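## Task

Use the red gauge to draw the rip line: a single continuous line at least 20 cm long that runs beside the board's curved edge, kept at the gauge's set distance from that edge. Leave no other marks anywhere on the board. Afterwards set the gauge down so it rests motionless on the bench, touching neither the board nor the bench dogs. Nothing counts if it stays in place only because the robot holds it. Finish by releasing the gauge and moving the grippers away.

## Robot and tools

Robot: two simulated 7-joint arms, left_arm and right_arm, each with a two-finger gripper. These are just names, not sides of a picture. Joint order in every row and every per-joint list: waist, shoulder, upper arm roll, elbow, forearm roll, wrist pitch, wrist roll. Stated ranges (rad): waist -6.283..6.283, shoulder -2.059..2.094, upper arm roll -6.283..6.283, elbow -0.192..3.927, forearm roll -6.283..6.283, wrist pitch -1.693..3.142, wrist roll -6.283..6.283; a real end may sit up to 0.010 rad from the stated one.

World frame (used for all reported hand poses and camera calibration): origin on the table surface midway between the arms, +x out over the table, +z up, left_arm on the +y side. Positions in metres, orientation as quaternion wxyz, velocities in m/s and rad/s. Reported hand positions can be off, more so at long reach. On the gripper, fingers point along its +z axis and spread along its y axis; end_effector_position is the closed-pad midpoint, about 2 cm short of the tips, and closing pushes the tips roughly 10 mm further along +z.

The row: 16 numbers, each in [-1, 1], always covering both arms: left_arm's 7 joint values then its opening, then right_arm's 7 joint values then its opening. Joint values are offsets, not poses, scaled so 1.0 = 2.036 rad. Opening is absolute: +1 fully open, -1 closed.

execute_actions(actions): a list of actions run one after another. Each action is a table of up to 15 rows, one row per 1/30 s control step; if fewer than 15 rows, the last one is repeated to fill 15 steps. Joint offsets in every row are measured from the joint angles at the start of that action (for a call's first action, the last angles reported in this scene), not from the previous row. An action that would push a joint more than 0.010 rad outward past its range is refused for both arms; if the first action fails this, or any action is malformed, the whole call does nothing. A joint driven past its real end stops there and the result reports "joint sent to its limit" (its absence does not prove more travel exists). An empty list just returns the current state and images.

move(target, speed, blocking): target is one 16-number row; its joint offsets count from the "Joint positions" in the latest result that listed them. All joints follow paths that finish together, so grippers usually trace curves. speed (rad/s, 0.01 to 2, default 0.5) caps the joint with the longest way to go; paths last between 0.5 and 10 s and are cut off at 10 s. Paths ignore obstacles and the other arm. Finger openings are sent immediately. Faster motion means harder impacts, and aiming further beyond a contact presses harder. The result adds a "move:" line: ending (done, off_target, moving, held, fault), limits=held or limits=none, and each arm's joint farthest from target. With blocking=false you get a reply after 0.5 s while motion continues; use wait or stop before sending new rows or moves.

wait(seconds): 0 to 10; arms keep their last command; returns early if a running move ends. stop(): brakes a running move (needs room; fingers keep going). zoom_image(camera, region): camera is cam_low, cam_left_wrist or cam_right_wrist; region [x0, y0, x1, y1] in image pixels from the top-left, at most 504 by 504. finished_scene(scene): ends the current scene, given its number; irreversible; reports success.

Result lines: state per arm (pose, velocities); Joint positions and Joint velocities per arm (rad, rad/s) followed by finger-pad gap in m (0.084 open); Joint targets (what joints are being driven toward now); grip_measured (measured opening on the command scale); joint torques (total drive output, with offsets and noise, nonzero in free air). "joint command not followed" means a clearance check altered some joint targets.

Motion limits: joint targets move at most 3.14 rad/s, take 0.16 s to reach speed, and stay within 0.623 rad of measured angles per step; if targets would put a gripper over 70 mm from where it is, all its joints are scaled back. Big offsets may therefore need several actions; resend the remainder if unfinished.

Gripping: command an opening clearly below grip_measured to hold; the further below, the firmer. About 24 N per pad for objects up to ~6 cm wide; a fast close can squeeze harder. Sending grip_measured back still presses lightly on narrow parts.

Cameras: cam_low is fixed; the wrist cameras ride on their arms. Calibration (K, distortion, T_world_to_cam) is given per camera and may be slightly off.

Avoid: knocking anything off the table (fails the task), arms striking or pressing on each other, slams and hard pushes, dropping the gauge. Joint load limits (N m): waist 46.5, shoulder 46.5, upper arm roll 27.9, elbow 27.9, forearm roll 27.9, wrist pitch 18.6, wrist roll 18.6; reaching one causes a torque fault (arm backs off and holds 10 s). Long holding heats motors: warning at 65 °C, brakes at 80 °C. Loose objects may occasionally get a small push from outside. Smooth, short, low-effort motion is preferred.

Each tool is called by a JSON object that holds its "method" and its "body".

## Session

{"method": "execute_actions", "body": {"actions": []}}

{"method": "zoom_image", "body": {"camera": "cam_low", "region": [150, 220, 430, 400]}}

Scene clock: 0.00 s.
left_arm: end_effector_position=(+0.3473, +0.4419, +0.2229) grip_measured=+1.00 end_effector_quat_wxyz=(+0.118, +0.608, +0.335, -0.710) end_effector_velocity=(-0.000, +0.000, -0.000) end_effector_angular_velocity=(+0.000, +0.000, -0.000) | right_arm: end_effector_position=(+0.4669, -0.4442, +0.3096) grip_measured=+1.00 end_effector_quat_wxyz=(+0.423, +0.455, +0.783, -0.041) end_effector_velocity=(+0.000, -0.000, +0.001) end_effector_angular_velocity=(-0.000, -0.002, -0.001)
Joint names: [waist, shoulder, upper arm roll, elbow, forearm roll, wrist pitch, wrist roll]
Joint positions: left_arm=[ 0.234  0.847  0.11   1.802 -0.348  2.552 -0.541  0.084] | right_arm=[-0.051 -0.277 -0.066  0.746 -1.037  0.331 -1.481  0.084]
Joint velocities: left_arm=[ 0.     0.    -0.    -0.     0.001 -0.001  0.     0.   ] | right_arm=[-0.001  0.001  0.     0.002  0.    -0.    -0.    -0.   ]
Joint torques (N m, as the arm reports them, + toward a larger angle): no reading
Joint targets: left_arm=[0.234 0.847 0.110 1.802 -0.348 2.552 -0.541] | right_arm=[-0.051 -0.277 -0.066 0.746 -1.037 0.331 -1.481]
camera_calibration (this result's frames):
cam_left_wrist: T_world_to_cam=[[0.567896, -0.757364, -0.322327, 0.242027], [0.244483, -0.218718, 0.944664, -0.133725], [-0.785953, -0.615274, 0.0609537, 0.658787], [0, 0, 0, 1]] pos_world=[0.413023, 0.55939, 0.164181]
cam_right_wrist: T_world_to_cam=[[0.750197, 0.578777, 0.319722, -0.154752], [0.227327, -0.679825, 0.697252, -0.557384], [0.620909, -0.450394, -0.641574, -0.160964], [0, 0, 0, 1]] pos_world=[0.342746, -0.361854, 0.334844]

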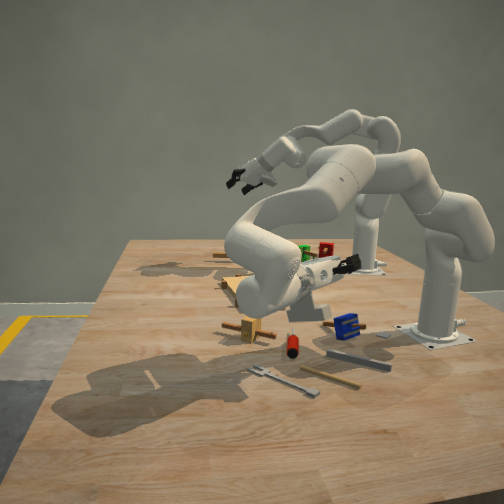

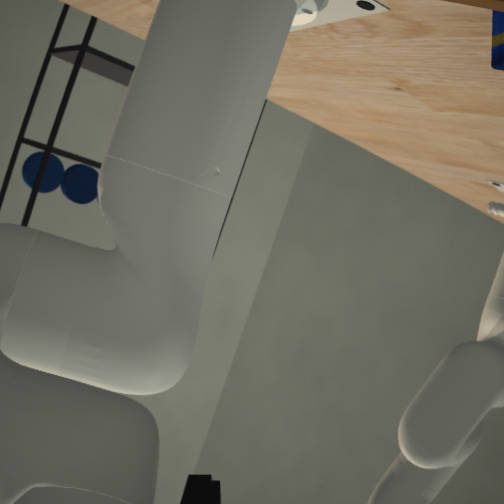

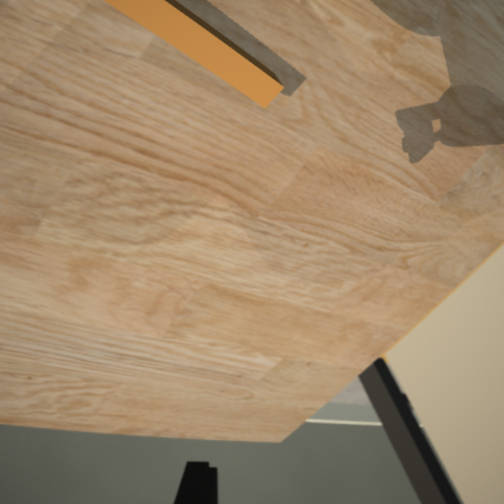

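Region (150, 220, 430, 400) of cam_low's 504x504 image, scaled by 1.800, with more detail than that image has; it fills the top 324 rows of this view, and the rest is white.

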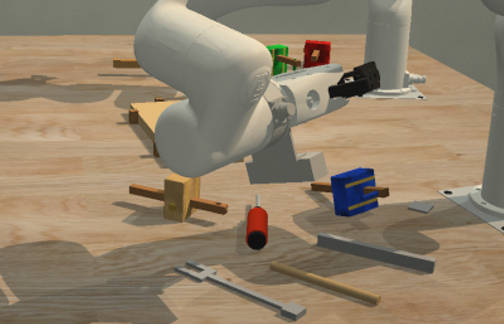

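{"method": "move", "body": {"target": [-0.6385,-0.3915,-0.054,-0.0747,0.171,-0.4676,-0.176,1,-0.42,0.0142,0.0324,0.223,0.5093,0.5486,-0.8156,0.4], "speed": 1.0}}

{"method": "zoom_image", "body": {"camera": "cam_low", "region": [200, 225, 380, 325]}}

Scene clock: 9.07 s.
left_arm: end_effector_position=(+0.3225, -0.0290, +0.3924) grip_measured=+1.00 end_effector_quat_wxyz=(-0.000, +1.000, +0.001, -0.000) end_effector_velocity=(-0.003, -0.002, +0.002) end_effector_angular_velocity=(-0.004, -0.004, -0.007) | right_arm: end_effector_position=(+0.1617, -0.6494, +0.3474) grip_measured=+0.39 end_effector_quat_wxyz=(-0.000, +0.505, +0.863, -0.000) end_effector_velocity=(-0.001, -0.000, +0.001) end_effector_angular_velocity=(+0.001, -0.001, -0.003)
Joint names: [waist, shoulder, upper arm roll, elbow, forearm roll, wrist pitch, wrist roll]
Joint positions: left_arm=[-1.065  0.051  0.001  1.65  -0.     1.6   -0.899  0.084] | right_arm=[-0.905 -0.248 -0.     1.2   -0.     1.448 -3.141  0.061]
Joint velocities: left_arm=[-0.004 -0.003 -0.004  0.001  0.001 -0.002 -0.001 -0.   ] | right_arm=[-0.002 -0.001 -0.001  0.001  0.001  0.002 -0.001 -0.   ]
Joint torques (N m, as the arm reports them, + toward a larger angle): left_arm=[  0.07 -16.04   0.51  15.44   1.1   -1.81  -0.1 ] | right_arm=[  2.45 -13.07  -0.31  18.23   0.22  -1.88  -0.11]
Joint targets: left_arm=[-1.065 0.050 0.000 1.650 -0.000 1.600 -0.899] | right_arm=[-0.906 -0.248 -0.000 1.200 -0.000 1.448 -3.141]
move: done; limits=none; left_arm: farthest joint: the waist, 0.001 radians from its target (1.300 radians at the start); right_arm: farthest joint: the waist, 0.001 radians from its target (0.855 radians at the start)
camera_calibration (this result's frames):
cam_left_wrist: T_world_to_cam=[[-0.00876592, -0.999875, -0.0131597, 0.0116644], [-0.999674, 0.0084469, 0.0241055, 0.3783], [-0.0239913, 0.0133667, -0.999623, 0.527931], [0, 0, 0, 1]] pos_world=[0.390945, 0.00141075, 0.518766]
cam_right_wrist: T_world_to_cam=[[0.873291, 0.487174, -0.00496144, 0.214277], [0.487173, -0.873304, -0.00150873, -0.578787], [-0.00506786, -0.00109952, -0.999987, 0.477899], [0, 0, 0, 1]] pos_world=[0.0972645, -0.609322, 0.478082]

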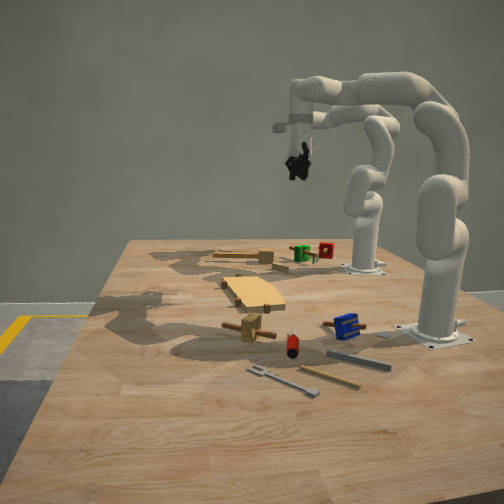

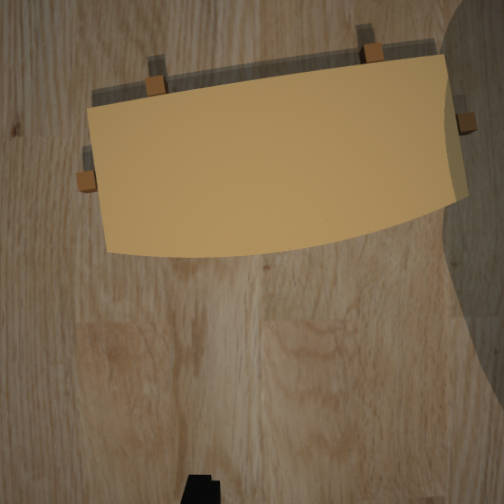

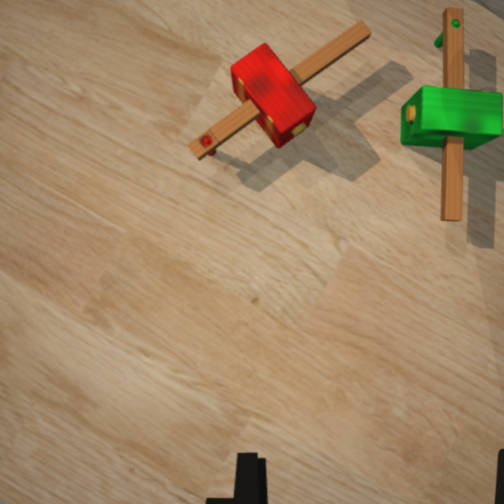

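Region (200, 225, 380, 325) of cam_low's 504x504 image, scaled by 2.800, with more detail than that image has.

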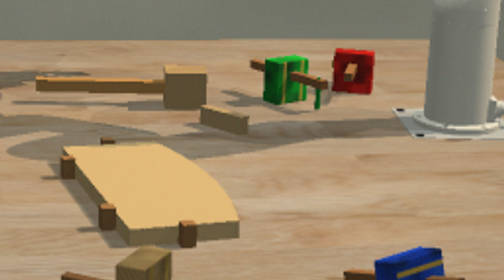

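{"method": "zoom_image", "body": {"camera": "cam_right_wrist", "region": [180, 0, 390, 180]}}

{"method": "zoom_image", "body": {"camera": "cam_left_wrist", "region": [90, 180, 300, 280]}}

{"method": "zoom_image", "body": {"camera": "cam_left_wrist", "region": [280, 180, 490, 280]}}

Region (180, 0, 390, 180) of cam_right_wrist's 504x504 image, scaled by 2.400, with more detail than that image has; it fills the top 432 rows of this view, and the rest is white.

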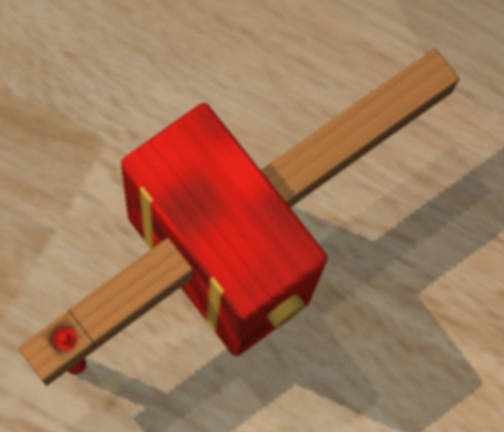

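Region (90, 180, 300, 280) of cam_left_wrist's 504x504 image, scaled by 2.400, with more detail than that image has; it fills the top 240 rows of this view, and the rest is white.

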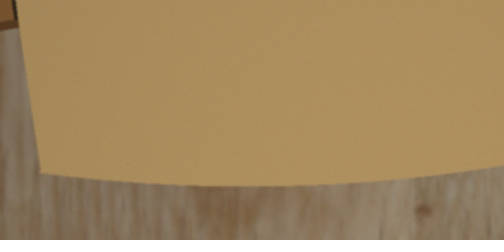

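Region (280, 180, 490, 280) of cam_left_wrist's 504x504 image, scaled by 2.400, with more detail than that image has; it fills the top 240 rows of this view, and the rest is white.

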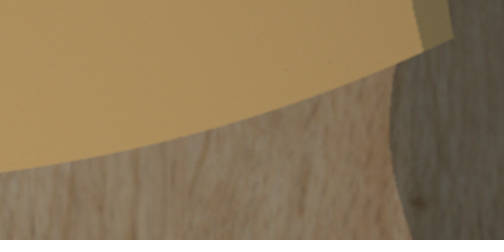

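{"method": "move", "body": {"target": [0.55,-0.15,0,-0.15,0,0,0,1,-0.02,-0.24,0,-0.5026,0,-0.2625,-0.3286,0.3], "speed": 0.9}}

Scene clock: 37.27 s.
left_arm: end_effector_position=(+0.4049, +0.4349, +0.3992) grip_measured=+1.00 end_effector_quat_wxyz=(-0.000, +0.847, +0.531, -0.001) end_effector_velocity=(-0.001, +0.001, +0.000) end_effector_angular_velocity=(-0.001, -0.001, +0.004) | right_arm: end_effector_position=(+0.0709, -0.5078, +0.1200) grip_measured=+0.29 end_effector_quat_wxyz=(-0.000, +0.213, +0.977, -0.000) end_effector_velocity=(-0.000, +0.002, -0.002) end_effector_angular_velocity=(+0.003, +0.002, +0.003)
Joint names: [waist, shoulder, upper arm roll, elbow, forearm roll, wrist pitch, wrist roll]
Joint positions: left_arm=[ 0.054 -0.254  0.     1.344 -0.     1.6   -0.899  0.084] | right_arm=[-0.946 -0.736 -0.     0.177 -0.     0.914 -3.81   0.056]
Joint velocities: left_arm=[ 0.002 -0.001  0.002 -0.001 -0.     0.    -0.     0.   ] | right_arm=[ 0.002 -0.001 -0.    -0.005 -0.    -0.001 -0.001  0.   ]
Joint torques (N m, as the arm reports them, + toward a larger angle): left_arm=[  0.25 -10.37   0.58  15.67   1.07  -1.64  -0.24] | right_arm=[ 2.44 -3.33  0.07 17.37  0.14 -1.85 -0.23]
Joint targets: left_arm=[0.055 -0.254 0.001 1.344 -0.000 1.600 -0.899] | right_arm=[-0.946 -0.737 -0.000 0.177 -0.000 0.914 -3.810]
move: done; limits=none; left_arm: farthest joint: the upper arm roll, 0.001 radians from its target (0.001 radians at the start); right_arm: farthest joint: the waist, 0.000 radians from its target (0.040 radians at the start)
camera_calibration (this result's frames):
cam_left_wrist: T_world_to_cam=[[0.895565, -0.444737, -0.0131383, -0.131238], [-0.444359, -0.89552, 0.0242572, 0.624774], [-0.0225537, -0.0158858, -0.999619, 0.54264], [0, 0, 0, 1]] pos_world=[0.407395, 0.509752, 0.525554]
cam_right_wrist: T_world_to_cam=[[0.420099, 0.907465, -0.00489844, 0.469027], [0.907471, -0.420111, -0.00160006, -0.210892], [-0.00350989, -0.00377301, -0.999987, 0.24875], [0, 0, 0, 1]] pos_world=[-0.00478647, -0.513285, 0.250706]

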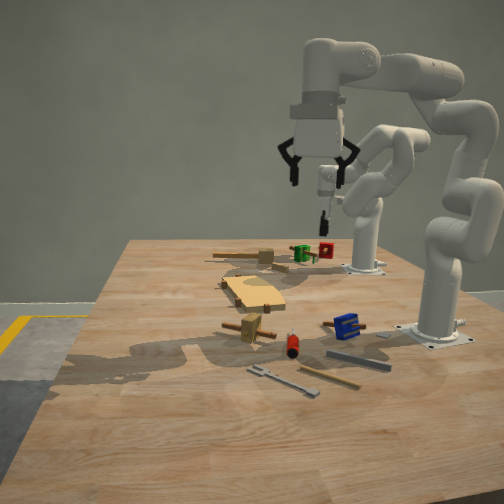

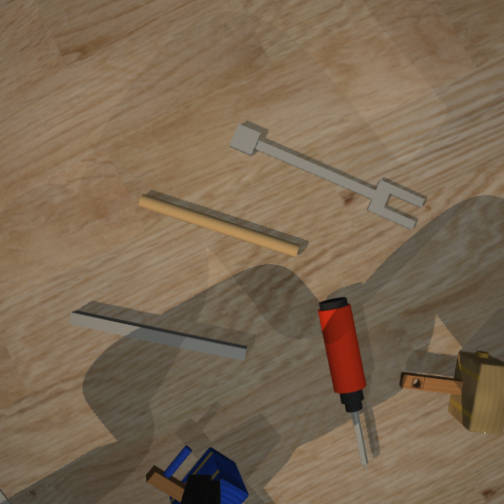

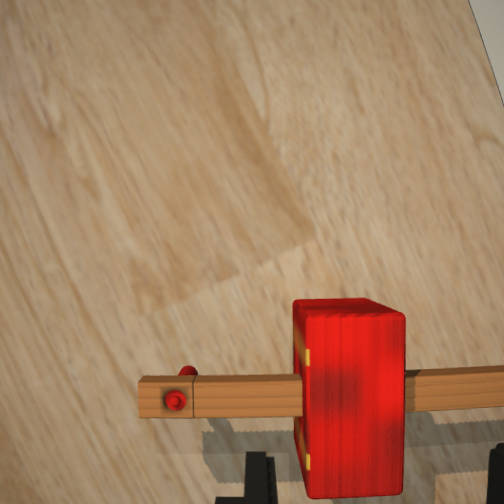

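{"method": "move", "body": {"target": [0,0,0,0,0,0,0,1,0.0115,0.161,0,-0.035,0,-0.1965,0.0115,0.3], "speed": 0.35}}

Scene clock: 45.23 s.
left_arm: end_effector_position=(+0.4049, +0.4349, +0.3992) grip_measured=+1.00 end_effector_quat_wxyz=(-0.000, +0.847, +0.531, -0.001) end_effector_velocity=(-0.000, -0.001, +0.000) end_effector_angular_velocity=(-0.000, -0.000, -0.002) | right_arm: end_effector_position=(+0.0794, -0.5119, +0.0455) grip_measured=+0.29 end_effector_quat_wxyz=(+0.000, +0.213, +0.977, -0.001) end_effector_velocity=(-0.001, +0.001, -0.001) end_effector_angular_velocity=(+0.003, +0.001, -0.000)
Joint names: [waist, shoulder, upper arm roll, elbow, forearm roll, wrist pitch, wrist roll]
Joint positions: left_arm=[ 0.054 -0.254  0.     1.344 -0.     1.6   -0.899  0.084] | right_arm=[-0.923 -0.409 -0.     0.106 -0.     0.514 -3.786  0.056]
Joint velocities: left_arm=[-0.001 -0.001 -0.001  0.001 -0.001  0.001  0.    -0.   ] | right_arm=[-0.     0.002 -0.    -0.002  0.    -0.001 -0.    -0.   ]
Joint torques (N m, as the arm reports them, + toward a larger angle): left_arm=[  0.16 -10.33   0.62  15.85   0.91  -1.7   -0.06] | right_arm=[ 2.55 -6.42 -0.08 14.19  0.09 -1.83 -0.15]
Joint targets: left_arm=[0.054 -0.254 0.000 1.344 -0.000 1.600 -0.899] | right_arm=[-0.923 -0.409 -0.000 0.106 -0.000 0.514 -3.786]
move: done; limits=none; left_arm: farthest joint: the waist, 0.000 radians from its target (0.001 radians at the start); right_arm: farthest joint: the shoulder, 0.001 radians from its target (0.328 radians at the start)
camera_calibration (this result's frames):
cam_left_wrist: T_world_to_cam=[[0.895566, -0.444735, -0.0131379, -0.131239], [-0.444357, -0.895522, 0.024257, 0.624775], [-0.0225532, -0.0158859, -0.999619, 0.54264], [0, 0, 0, 1]] pos_world=[0.407394, 0.509753, 0.525555]
cam_right_wrist: T_world_to_cam=[[0.420053, 0.907482, -0.00568394, 0.468828], [0.907495, -0.420062, -0.000349876, -0.220508], [-0.00270511, -0.00501118, -0.999984, 0.173551], [0, 0, 0, 1]] pos_world=[0.00364732, -0.51721, 0.176136]

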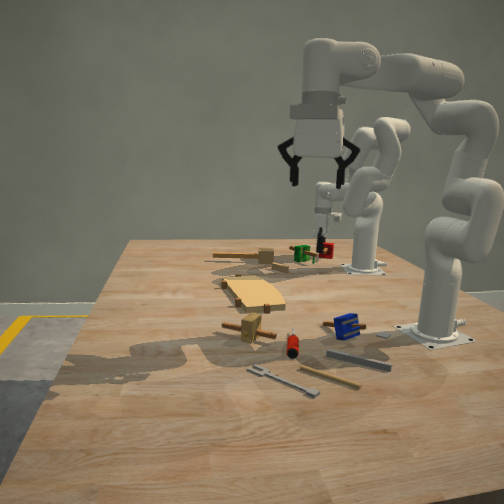

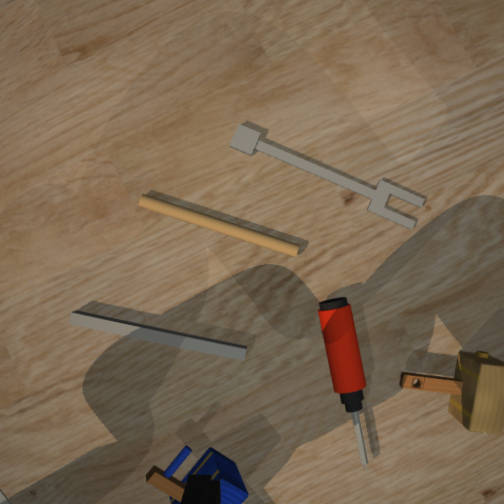

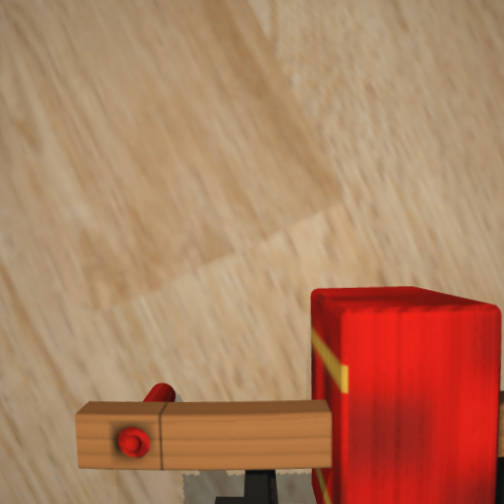

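{"method": "execute_actions", "body": {"actions": [[[0,0,0,0,0,0,0,1,0,0,0,0,0,0,0,0.1],[0,0,0,0,0,0,0,1,0,0,0,0,0,0,0,0],[0,0,0,0,0,0,0,1,0,0,0,0,0,0,0,-0.1],[0,0,0,0,0,0,0,1,0,0,0,0,0,0,0,-0.15],[0,0,0,0,0,0,0,1,0,0,0,0,0,0,0,-0.2],[0,0,0,0,0,0,0,1,0,0,0,0,0,0,0,-0.25],[0,0,0,0,0,0,0,1,0,0,0,0,0,0,0,-0.3],[0,0,0,0,0,0,0,1,0,0,0,0,0,0,0,-0.35],[0,0,0,0,0,0,0,1,0,0,0,0,0,0,0,-0.4],[0,0,0,0,0,0,0,1,0,0,0,0,0,0,0,-0.5],[0,0,0,0,0,0,0,1,0,0,0,0,0,0,0,-0.7]]]}}

{"method": "move", "body": {"target": [0.2,0,0,0,0,0,0,1,0,-0.1675,0,0.0953,0,0.2633,-0.224,-0.8], "speed": 0.6}}

Scene clock: 59.00 s.
left_arm: end_effector_position=(+0.4049, +0.4349, +0.3992) grip_measured=+1.00 end_effector_quat_wxyz=(-0.000, +0.847, +0.531, -0.001) end_effector_velocity=(+0.000, -0.000, +0.000) end_effector_angular_velocity=(+0.001, -0.001, -0.001) | right_arm: end_effector_position=(+0.0794, -0.5120, +0.0456) grip_measured=-0.28 end_effector_quat_wxyz=(+0.001, +0.213, +0.977, -0.001) end_effector_velocity=(-0.001, +0.001, -0.001) end_effector_angular_velocity=(+0.002, +0.001, -0.002)
Joint names: [waist, shoulder, upper arm roll, elbow, forearm roll, wrist pitch, wrist roll]
Joint positions: left_arm=[ 0.054 -0.254  0.     1.344 -0.     1.6   -0.899  0.084] | right_arm=[-0.923 -0.409 -0.     0.106 -0.     0.514 -3.786  0.032]
Joint velocities: left_arm=[-0.001 -0.    -0.     0.     0.001 -0.001 -0.001 -0.   ] | right_arm=[-0.001 -0.     0.    -0.002  0.001  0.001 -0.     0.   ]
Joint torques (N m, as the arm reports them, + toward a larger angle): left_arm=[ -0.44 -10.3    0.78  15.4    1.04  -1.64  -0.05] | right_arm=[ 2.39 -6.64 -0.12 13.97  0.12 -1.76 -0.18]
Joint targets: left_arm=[0.054 -0.254 0.000 1.344 -0.000 1.600 -0.899] | right_arm=[-0.923 -0.409 -0.000 0.106 -0.000 0.514 -3.786]
camera_calibration (this result's frames):
cam_left_wrist: T_world_to_cam=[[0.895566, -0.444734, -0.013138, -0.131239], [-0.444356, -0.895522, 0.0242571, 0.624775], [-0.0225533, -0.0158859, -0.999619, 0.54264], [0, 0, 0, 1]] pos_world=[0.407394, 0.509753, 0.525554]
cam_right_wrist: T_world_to_cam=[[0.420037, 0.907488, -0.00581379, 0.468883], [0.907503, -0.420045, -0.000184503, -0.220573], [-0.00260949, -0.00519853, -0.999983, 0.173495], [0, 0, 0, 1]] pos_world=[0.00367534, -0.517255, 0.176177]

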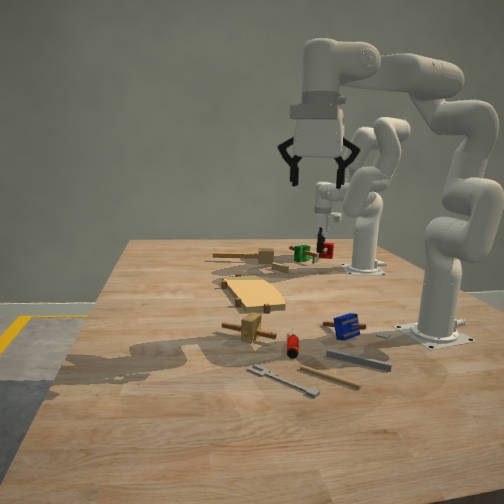

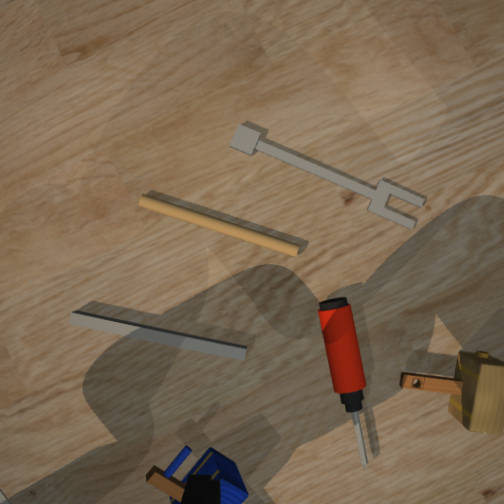

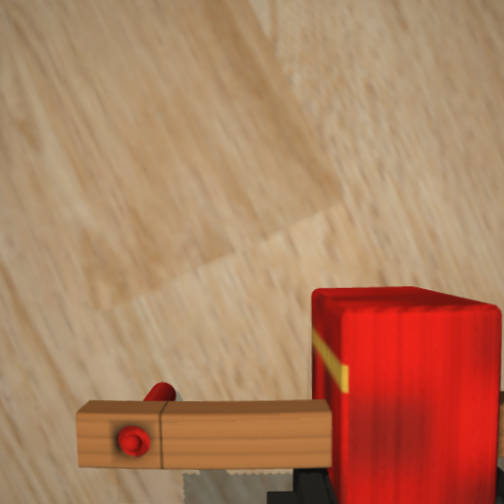

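Scene clock: 60.47 s.
left_arm: end_effector_position=(+0.3397, +0.5794, +0.3992) grip_measured=+1.00 end_effector_quat_wxyz=(-0.000, +0.723, +0.691, -0.001) end_effector_velocity=(-0.001, +0.002, +0.000) end_effector_angular_velocity=(+0.000, -0.000, +0.005) | right_arm: end_effector_position=(+0.0823, -0.5174, +0.1625) grip_measured=-0.28 end_effector_quat_wxyz=(-0.000, -0.013, +1.000, -0.000) end_effector_velocity=(-0.000, -0.000, +0.001) end_effector_angular_velocity=(-0.002, -0.001, +0.001)
Joint names: [waist, shoulder, upper arm roll, elbow, forearm roll, wrist pitch, wrist roll]
Joint positions: left_arm=[ 0.461 -0.254 -0.     1.344 -0.     1.6   -0.899  0.084] | right_arm=[-0.923 -0.75  -0.     0.3   -0.     1.05  -4.242  0.032]
Joint velocities: left_arm=[ 0.002  0.     0.003  0.     0.001 -0.     0.001  0.   ] | right_arm=[-0.001 -0.002 -0.     0.002 -0.     0.002 -0.001 -0.   ]
Joint torques (N m, as the arm reports them, + toward a larger angle): left_arm=[ -0.27 -10.13   0.55  15.58   1.02  -1.77  -0.15] | right_arm=[ 2.55 -4.    0.02 18.43  0.12 -2.07 -0.16]
Joint targets: left_arm=[0.461 -0.254 0.000 1.344 -0.000 1.600 -0.899] | right_arm=[-0.923 -0.750 -0.000 0.300 -0.000 1.050 -4.242]
move: done; limits=none; left_arm: farthest joint: the waist, 0.000 radians from its target (0.407 radians at the start); right_arm: farthest joint: the waist, 0.000 radians from its target (0.000 radians at the start)
camera_calibration (this result's frames):
cam_left_wrist: T_world_to_cam=[[0.998424, -0.0545613, -0.0131553, -0.269585], [-0.0542318, -0.998235, 0.0242203, 0.652254], [-0.0144536, -0.0234686, -0.99962, 0.545113], [0, 0, 0, 1]] pos_world=[0.312412, 0.649187, 0.525562]
cam_right_wrist: T_world_to_cam=[[-0.0222283, 0.999741, -0.0048631, 0.55722], [0.999752, 0.02222, -0.00176248, -0.00392791], [-0.00165397, -0.00490107, -0.999987, 0.290428], [0, 0, 0, 1]] pos_world=[0.0167934, -0.555565, 0.293127]

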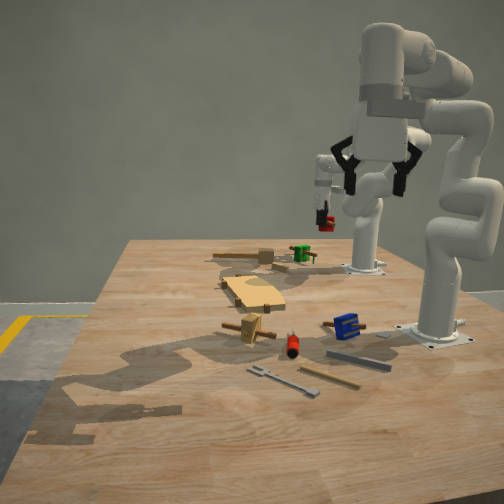

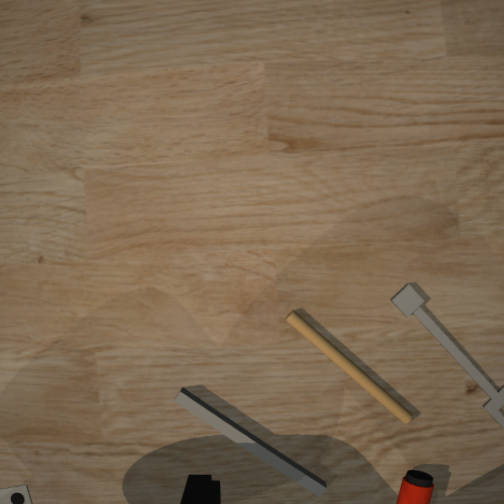

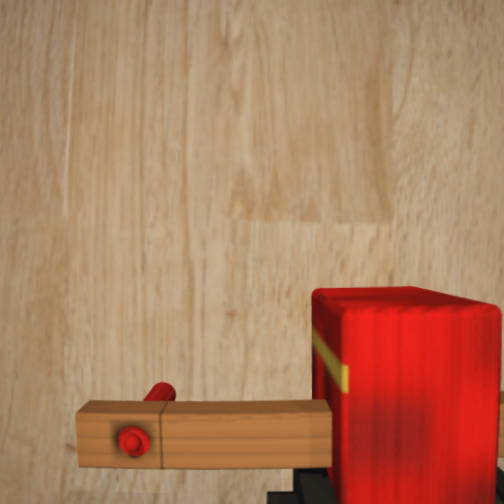

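{"method": "execute_actions", "body": {"actions": []}}

Scene clock: 91.33 s.
left_arm: end_effector_position=(+0.3395, +0.5797, +0.3992) grip_measured=+1.00 end_effector_quat_wxyz=(+0.000, +0.722, +0.692, -0.001) end_effector_velocity=(-0.000, +0.000, -0.000) end_effector_angular_velocity=(-0.001, -0.000, +0.001) | right_arm: end_effector_position=(+0.0824, -0.5175, +0.1627) grip_measured=-0.28 end_effector_quat_wxyz=(+0.000, -0.013, +1.000, -0.000) end_effector_velocity=(-0.000, +0.000, -0.000) end_effector_angular_velocity=(+0.001, +0.001, -0.001)
Joint names: [waist, shoulder, upper arm roll, elbow, forearm roll, wrist pitch, wrist roll]
Joint positions: left_arm=[ 0.461 -0.254  0.     1.344 -0.     1.6   -0.899  0.084] | right_arm=[-0.923 -0.75  -0.     0.3   -0.     1.05  -4.242  0.032]
Joint velocities: left_arm=[ 0.001  0.     0.001  0.    -0.001  0.     0.001 -0.   ] | right_arm=[-0.001  0.001 -0.     0.    -0.     0.    -0.    -0.   ]
Joint torques (N m, as the arm reports them, + toward a larger angle): left_arm=[ -0.04 -10.09   0.73  15.77   1.19  -1.83  -0.22] | right_arm=[ 2.51 -4.03  0.03 18.6   0.02 -2.   -0.16]
Joint targets: left_arm=[0.461 -0.254 0.000 1.344 -0.000 1.600 -0.899] | right_arm=[-0.923 -0.750 -0.000 0.300 -0.000 1.050 -4.242]
camera_calibration (this result's frames):
cam_left_wrist: T_world_to_cam=[[0.998468, -0.0537554, -0.0131381, -0.269862], [-0.053426, -0.998277, 0.024257, 0.652256], [-0.0144194, -0.023518, -0.999619, 0.545129], [0, 0, 0, 1]] pos_world=[0.312156, 0.649446, 0.525554]
cam_right_wrist: T_world_to_cam=[[-0.0223675, 0.999735, -0.00545048, 0.557445], [0.999749, 0.0223598, -0.00145597, -0.00396383], [-0.00133371, -0.00548168, -0.999984, 0.290345], [0, 0, 0, 1]] pos_world=[0.0168187, -0.555617, 0.293373]

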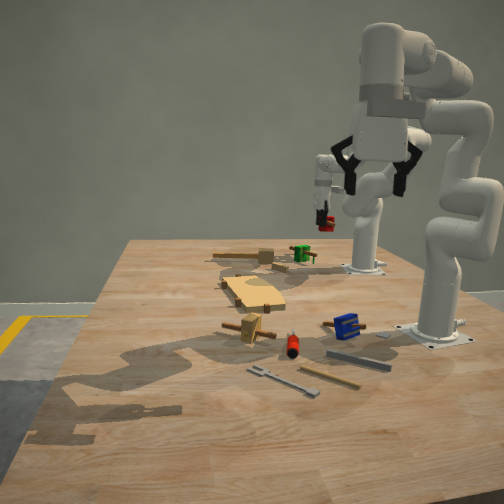

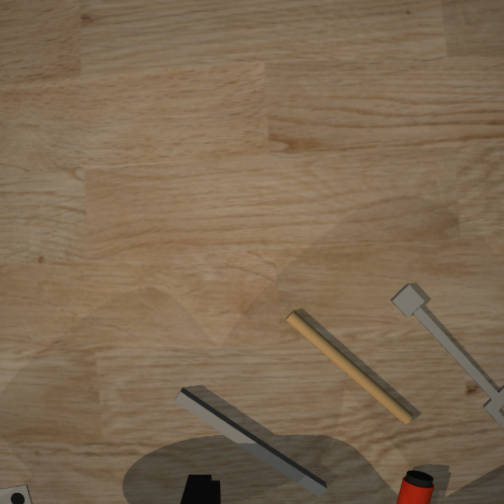

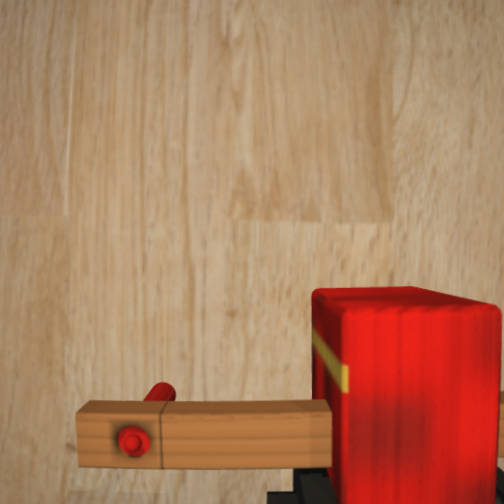

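{"method": "move", "body": {"target": [0,0,0,0,0,0,0,1,0.995,0,0,0.05,0,0.05,-1.0,-0.8], "speed": 1.0}}

{"method": "move", "body": {"target": [0,0,0,0,0,0,0,1,0,0.78,0,0.663,0,0.47,0,-0.8], "speed": 0.8}}

Scene clock: 98.70 s.
left_arm: end_effector_position=(+0.3395, +0.5797, +0.3992) grip_measured=+1.00 end_effector_quat_wxyz=(+0.000, +0.722, +0.692, -0.001) end_effector_velocity=(-0.000, +0.000, -0.000) end_effector_angular_velocity=(-0.000, +0.001, -0.000) | right_arm: end_effector_position=(+0.1141, -0.0863, +0.1973) grip_measured=-0.28 end_effector_quat_wxyz=(-0.000, +0.891, +0.455, +0.000) end_effector_velocity=(-0.001, +0.001, +0.000) end_effector_angular_velocity=(+0.000, -0.001, +0.008)
Joint names: [waist, shoulder, upper arm roll, elbow, forearm roll, wrist pitch, wrist roll]
Joint positions: left_arm=[ 0.461 -0.254  0.     1.344 -0.     1.6   -0.899  0.084] | right_arm=[ 1.102 -0.75  -0.     0.402 -0.     1.151 -6.278  0.032]
Joint velocities: left_arm=[ 0.     0.    -0.    -0.     0.001  0.     0.     0.   ] | right_arm=[ 0.005 -0.     0.002 -0.     0.    -0.    -0.002 -0.   ]
Joint torques (N m, as the arm reports them, + toward a larger angle): left_arm=[ -0.17 -10.02   0.49  15.8    1.23  -1.83  -0.15] | right_arm=[ 2.51 -4.31  0.08 18.96  0.3  -2.19 -0.23]
Joint targets: left_arm=[0.461 -0.254 0.000 1.344 -0.000 1.600 -0.899] | right_arm=[1.103 -0.750 -0.000 0.402 -0.000 1.151 -6.278]
move: done; limits=none; left_arm: farthest joint: the waist, 0.000 radians from its target (0.000 radians at the start); right_arm: farthest joint: the waist, 0.000 radians from its target (2.025 radians at the start)
camera_calibration (this result's frames):
cam_left_wrist: T_world_to_cam=[[0.998468, -0.0537555, -0.0131382, -0.269862], [-0.053426, -0.998277, 0.0242571, 0.652256], [-0.0144195, -0.023518, -0.999619, 0.545129], [0, 0, 0, 1]] pos_world=[0.312156, 0.649446, 0.525554]
cam_right_wrist: T_world_to_cam=[[0.807962, -0.589218, -0.0043896, -0.104781], [-0.58923, -0.807962, -0.00232499, 0.0645359], [-0.0021767, 0.00446499, -0.999988, 0.328324], [0, 0, 0, 1]] pos_world=[0.123401, -0.0110624, 0.32801]

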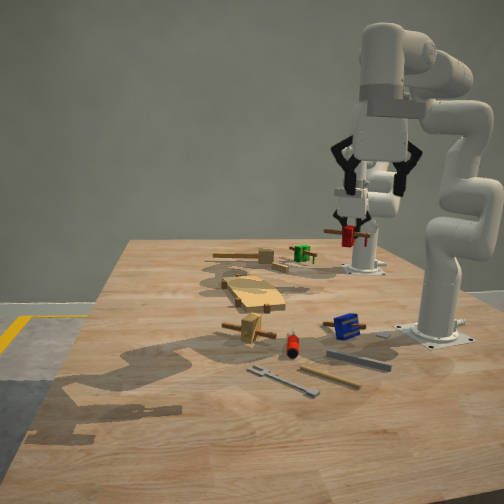

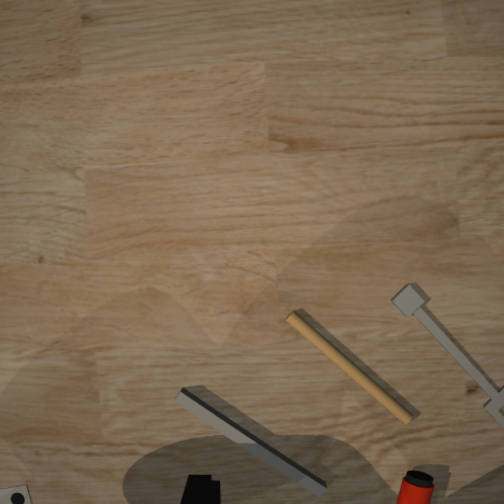

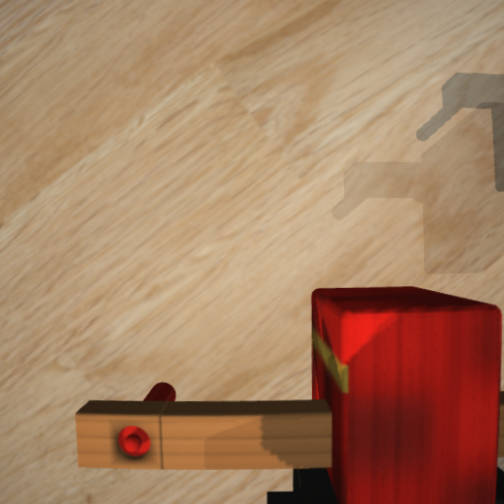

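Scene clock: 101.40 s.
left_arm: end_effector_position=(+0.3395, +0.5797, +0.3992) grip_measured=+1.00 end_effector_quat_wxyz=(+0.000, +0.722, +0.692, -0.001) end_effector_velocity=(+0.000, +0.000, -0.000) end_effector_angular_velocity=(-0.000, -0.000, +0.000) | right_arm: end_effector_position=(+0.1760, +0.0001, +0.1134) grip_measured=-0.28 end_effector_quat_wxyz=(+0.259, +0.737, +0.376, -0.499) end_effector_velocity=(-0.001, -0.001, -0.001) end_effector_angular_velocity=(-0.004, +0.003, +0.000)
Joint names: [waist, shoulder, upper arm roll, elbow, forearm roll, wrist pitch, wrist roll]
Joint positions: left_arm=[ 0.461 -0.254  0.     1.344 -0.     1.6   -0.899  0.084] | right_arm=[ 1.102  0.837 -0.     1.752 -0.     2.108 -6.278  0.032]
Joint velocities: left_arm=[ 0.001  0.001 -0.    -0.    -0.    -0.001  0.001 -0.   ] | right_arm=[ 0.     0.004 -0.    -0.001 -0.     0.    -0.     0.   ]
Joint torques (N m, as the arm reports them, + toward a larger angle): left_arm=[ -0.13 -10.71   0.57  15.65   0.96  -1.8   -0.17] | right_arm=[  2.5  -27.91  -0.66  14.74   0.33   2.31  -0.2 ]
Joint targets: left_arm=[0.461 -0.254 0.000 1.344 -0.000 1.600 -0.899] | right_arm=[1.102 0.838 -0.000 1.752 -0.000 2.108 -6.278]
move: done; limits=none; left_arm: farthest joint: the waist, 0.000 radians from its target (0.000 radians at the start); right_arm: farthest joint: the shoulder, 0.001 radians from its target (1.588 radians at the start)
camera_calibration (this result's frames):
cam_left_wrist: T_world_to_cam=[[0.998468, -0.0537555, -0.0131381, -0.269862], [-0.0534261, -0.998277, 0.0242571, 0.652256], [-0.0144194, -0.023518, -0.999619, 0.545129], [0, 0, 0, 1]] pos_world=[0.312156, 0.649446, 0.525554]
cam_right_wrist: T_world_to_cam=[[0.808947, -0.587834, 0.00751987, -0.105783], [-0.223015, -0.295016, 0.929102, 0.000534048], [-0.543939, -0.753271, -0.369748, 0.268129], [0, 0, 0, 1]] pos_world=[0.231538, 0.139948, 0.0994393]

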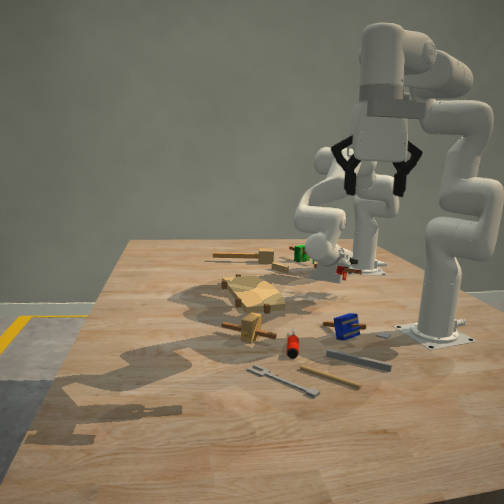

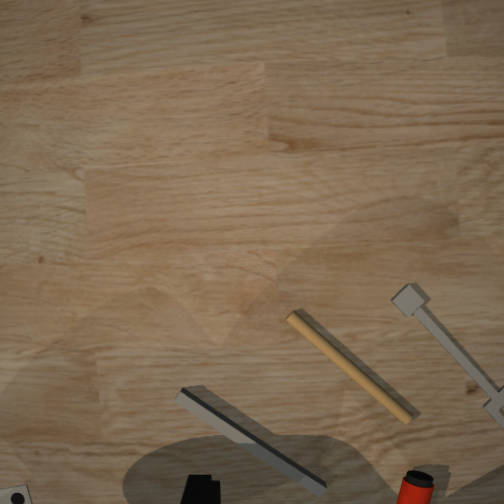

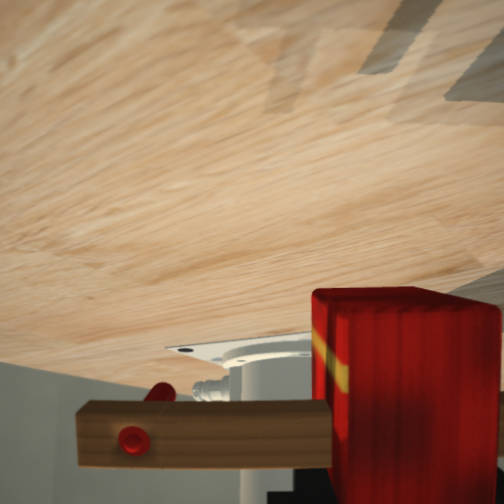

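{"method": "move", "body": {"target": [0,0,0,0,0,0,0,1,0,0.0436,0,0.0013,0,-0.0285,0,-0.8], "speed": 0.08}}

{"method": "move", "body": {"target": [0,0,0,0,0,0,0,1,0,0.0043,0,0.0005,0,-0.0037,0,-0.5], "speed": 0.015}}

{"method": "zoom_image", "body": {"camera": "cam_low", "region": [290,240,400,320]}}

Scene clock: 107.63 s.
left_arm: end_effector_position=(+0.3395, +0.5797, +0.3992) grip_measured=+1.00 end_effector_quat_wxyz=(+0.000, +0.722, +0.692, -0.001) end_effector_velocity=(-0.000, +0.000, +0.001) end_effector_angular_velocity=(+0.002, -0.001, +0.000) | right_arm: end_effector_position=(+0.1729, -0.0042, +0.0695) grip_measured=-0.28 end_effector_quat_wxyz=(+0.264, +0.730, +0.373, -0.509) end_effector_velocity=(+0.000, +0.001, -0.001) end_effector_angular_velocity=(+0.003, -0.002, +0.000)
Joint names: [waist, shoulder, upper arm roll, elbow, forearm roll, wrist pitch, wrist roll]
Joint positions: left_arm=[ 0.461 -0.254  0.     1.344 -0.     1.6   -0.899  0.084] | right_arm=[ 1.102  0.925 -0.     1.755 -0.     2.05  -6.278  0.032]
Joint velocities: left_arm=[ 0.001 -0.001 -0.     0.     0.001 -0.     0.     0.   ] | right_arm=[ 0.     0.    -0.     0.001 -0.    -0.002 -0.    -0.   ]
Joint torques (N m, as the arm reports them, + toward a larger angle): left_arm=[ -0.18 -10.06   0.7   15.75   1.01  -1.8   -0.14] | right_arm=[  2.36 -28.39  -0.79  14.07   0.17   2.25  -0.13]
Joint targets: left_arm=[0.461 -0.254 0.000 1.344 -0.000 1.600 -0.899] | right_arm=[1.102 0.926 -0.000 1.754 -0.000 2.050 -6.278]
move: done; limits=none; left_arm: farthest joint: the waist, 0.000 radians from its target (0.000 radians at the start); right_arm: farthest joint: the waist, 0.000 radians from its target (0.000 radians at the start)
camera_calibration (this result's frames):
cam_left_wrist: T_world_to_cam=[[0.998468, -0.0537557, -0.0131381, -0.269862], [-0.0534262, -0.998277, 0.024257, 0.652256], [-0.0144194, -0.0235179, -0.999619, 0.545129], [0, 0, 0, 1]] pos_world=[0.312156, 0.649446, 0.525554]
cam_right_wrist: T_world_to_cam=[[0.809085, -0.58764, 0.00772447, -0.10554], [-0.208014, -0.274059, 0.938947, 0.0361193], [-0.549646, -0.761295, -0.343974, 0.24615], [0, 0, 0, 1]] pos_world=[0.228199, 0.135272, 0.0515703]

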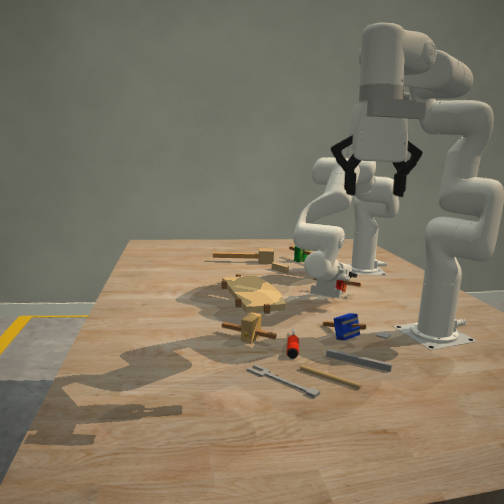

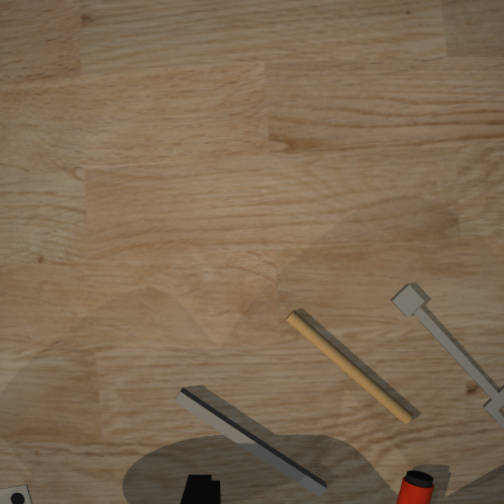

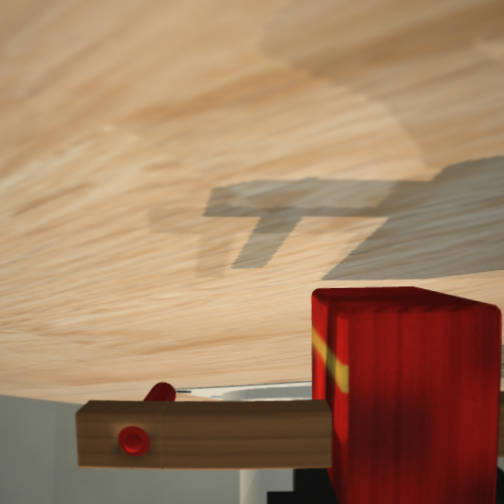

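Scene clock: 108.43 s.
left_arm: end_effector_position=(+0.3395, +0.5797, +0.3992) grip_measured=+1.00 end_effector_quat_wxyz=(+0.000, +0.722, +0.692, -0.001) end_effector_velocity=(+0.000, -0.000, -0.000) end_effector_angular_velocity=(-0.000, -0.001, -0.000) | right_arm: end_effector_position=(+0.1729, -0.0035, +0.0665) grip_measured=-0.28 end_effector_quat_wxyz=(+0.263, +0.730, +0.373, -0.509) end_effector_velocity=(+0.000, +0.002, -0.003) end_effector_angular_velocity=(+0.007, -0.004, +0.003)
Joint names: [waist, shoulder, upper arm roll, elbow, forearm roll, wrist pitch, wrist roll]
Joint positions: left_arm=[ 0.461 -0.254  0.     1.344 -0.     1.6   -0.899  0.084] | right_arm=[ 1.102  0.932  0.     1.757 -0.     2.045 -6.278  0.032]
Joint velocities: left_arm=[ 0.    -0.    -0.    -0.    -0.001 -0.001 -0.     0.   ] | right_arm=[ 0.002  0.003  0.001  0.003 -0.    -0.009 -0.     0.   ]
Joint torques (N m, as the arm reports them, + toward a larger angle): left_arm=[ -0.27 -10.32   0.5   15.49   1.04  -1.73  -0.04] | right_arm=[  1.51 -20.61  -1.69  10.11  -0.71  -3.29  -0.16]
Joint targets: left_arm=[0.461 -0.254 0.000 1.344 -0.000 1.600 -0.899] | right_arm=[1.102 0.934 -0.000 1.756 -0.000 2.043 -6.278]
move: done; limits=none; left_arm: farthest joint: the waist, 0.000 radians from its target (0.000 radians at the start); right_arm: farthest joint: the wrist pitch, 0.003 radians from its target (0.008 radians at the start)
camera_calibration (this result's frames):
cam_left_wrist: T_world_to_cam=[[0.998468, -0.0537556, -0.013138, -0.269862], [-0.0534262, -0.998277, 0.0242569, 0.652256], [-0.0144193, -0.0235178, -0.999619, 0.545129], [0, 0, 0, 1]] pos_world=[0.312156, 0.649446, 0.525554]
cam_right_wrist: T_world_to_cam=[[0.809244, -0.587433, 0.0068762, -0.1051], [-0.208296, -0.275963, 0.938327, 0.0391955], [-0.549306, -0.760767, -0.345681, 0.245684], [0, 0, 0, 1]] pos_world=[0.228171, 0.135986, 0.0488729]

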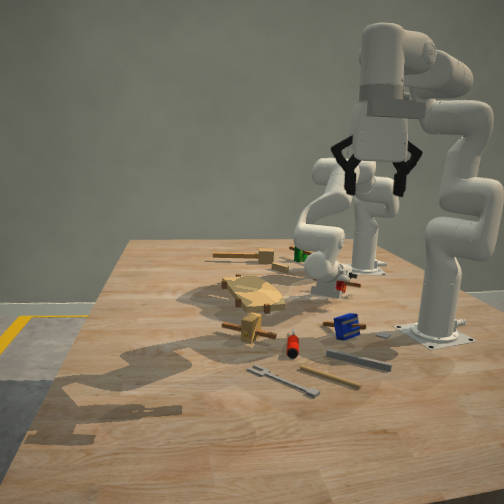

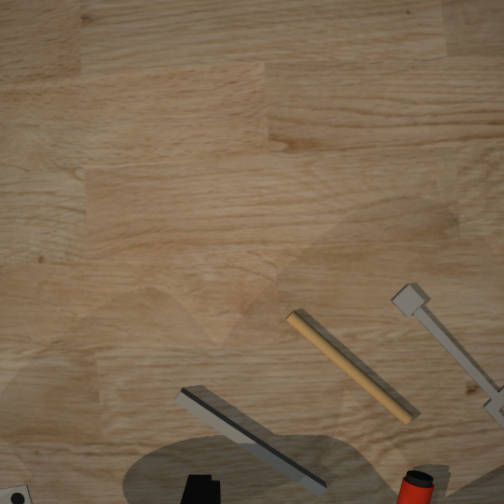

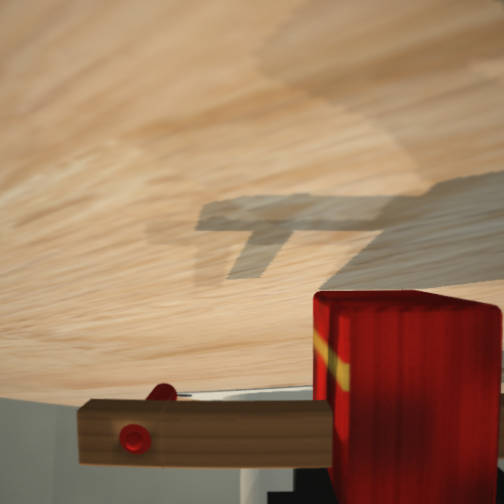

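Region (290, 240, 400, 320) of cam_low's 504x504 image, scaled by 4.582, with more detail than that image has; it fills the top 367 rows of this view, and the rest is white.

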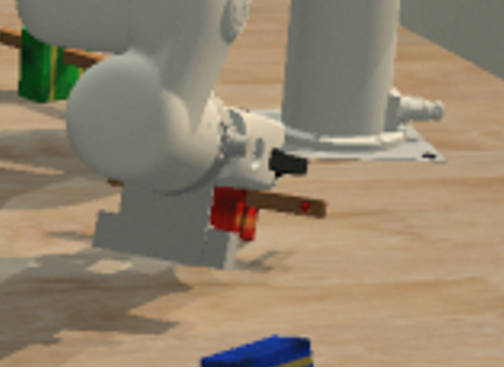

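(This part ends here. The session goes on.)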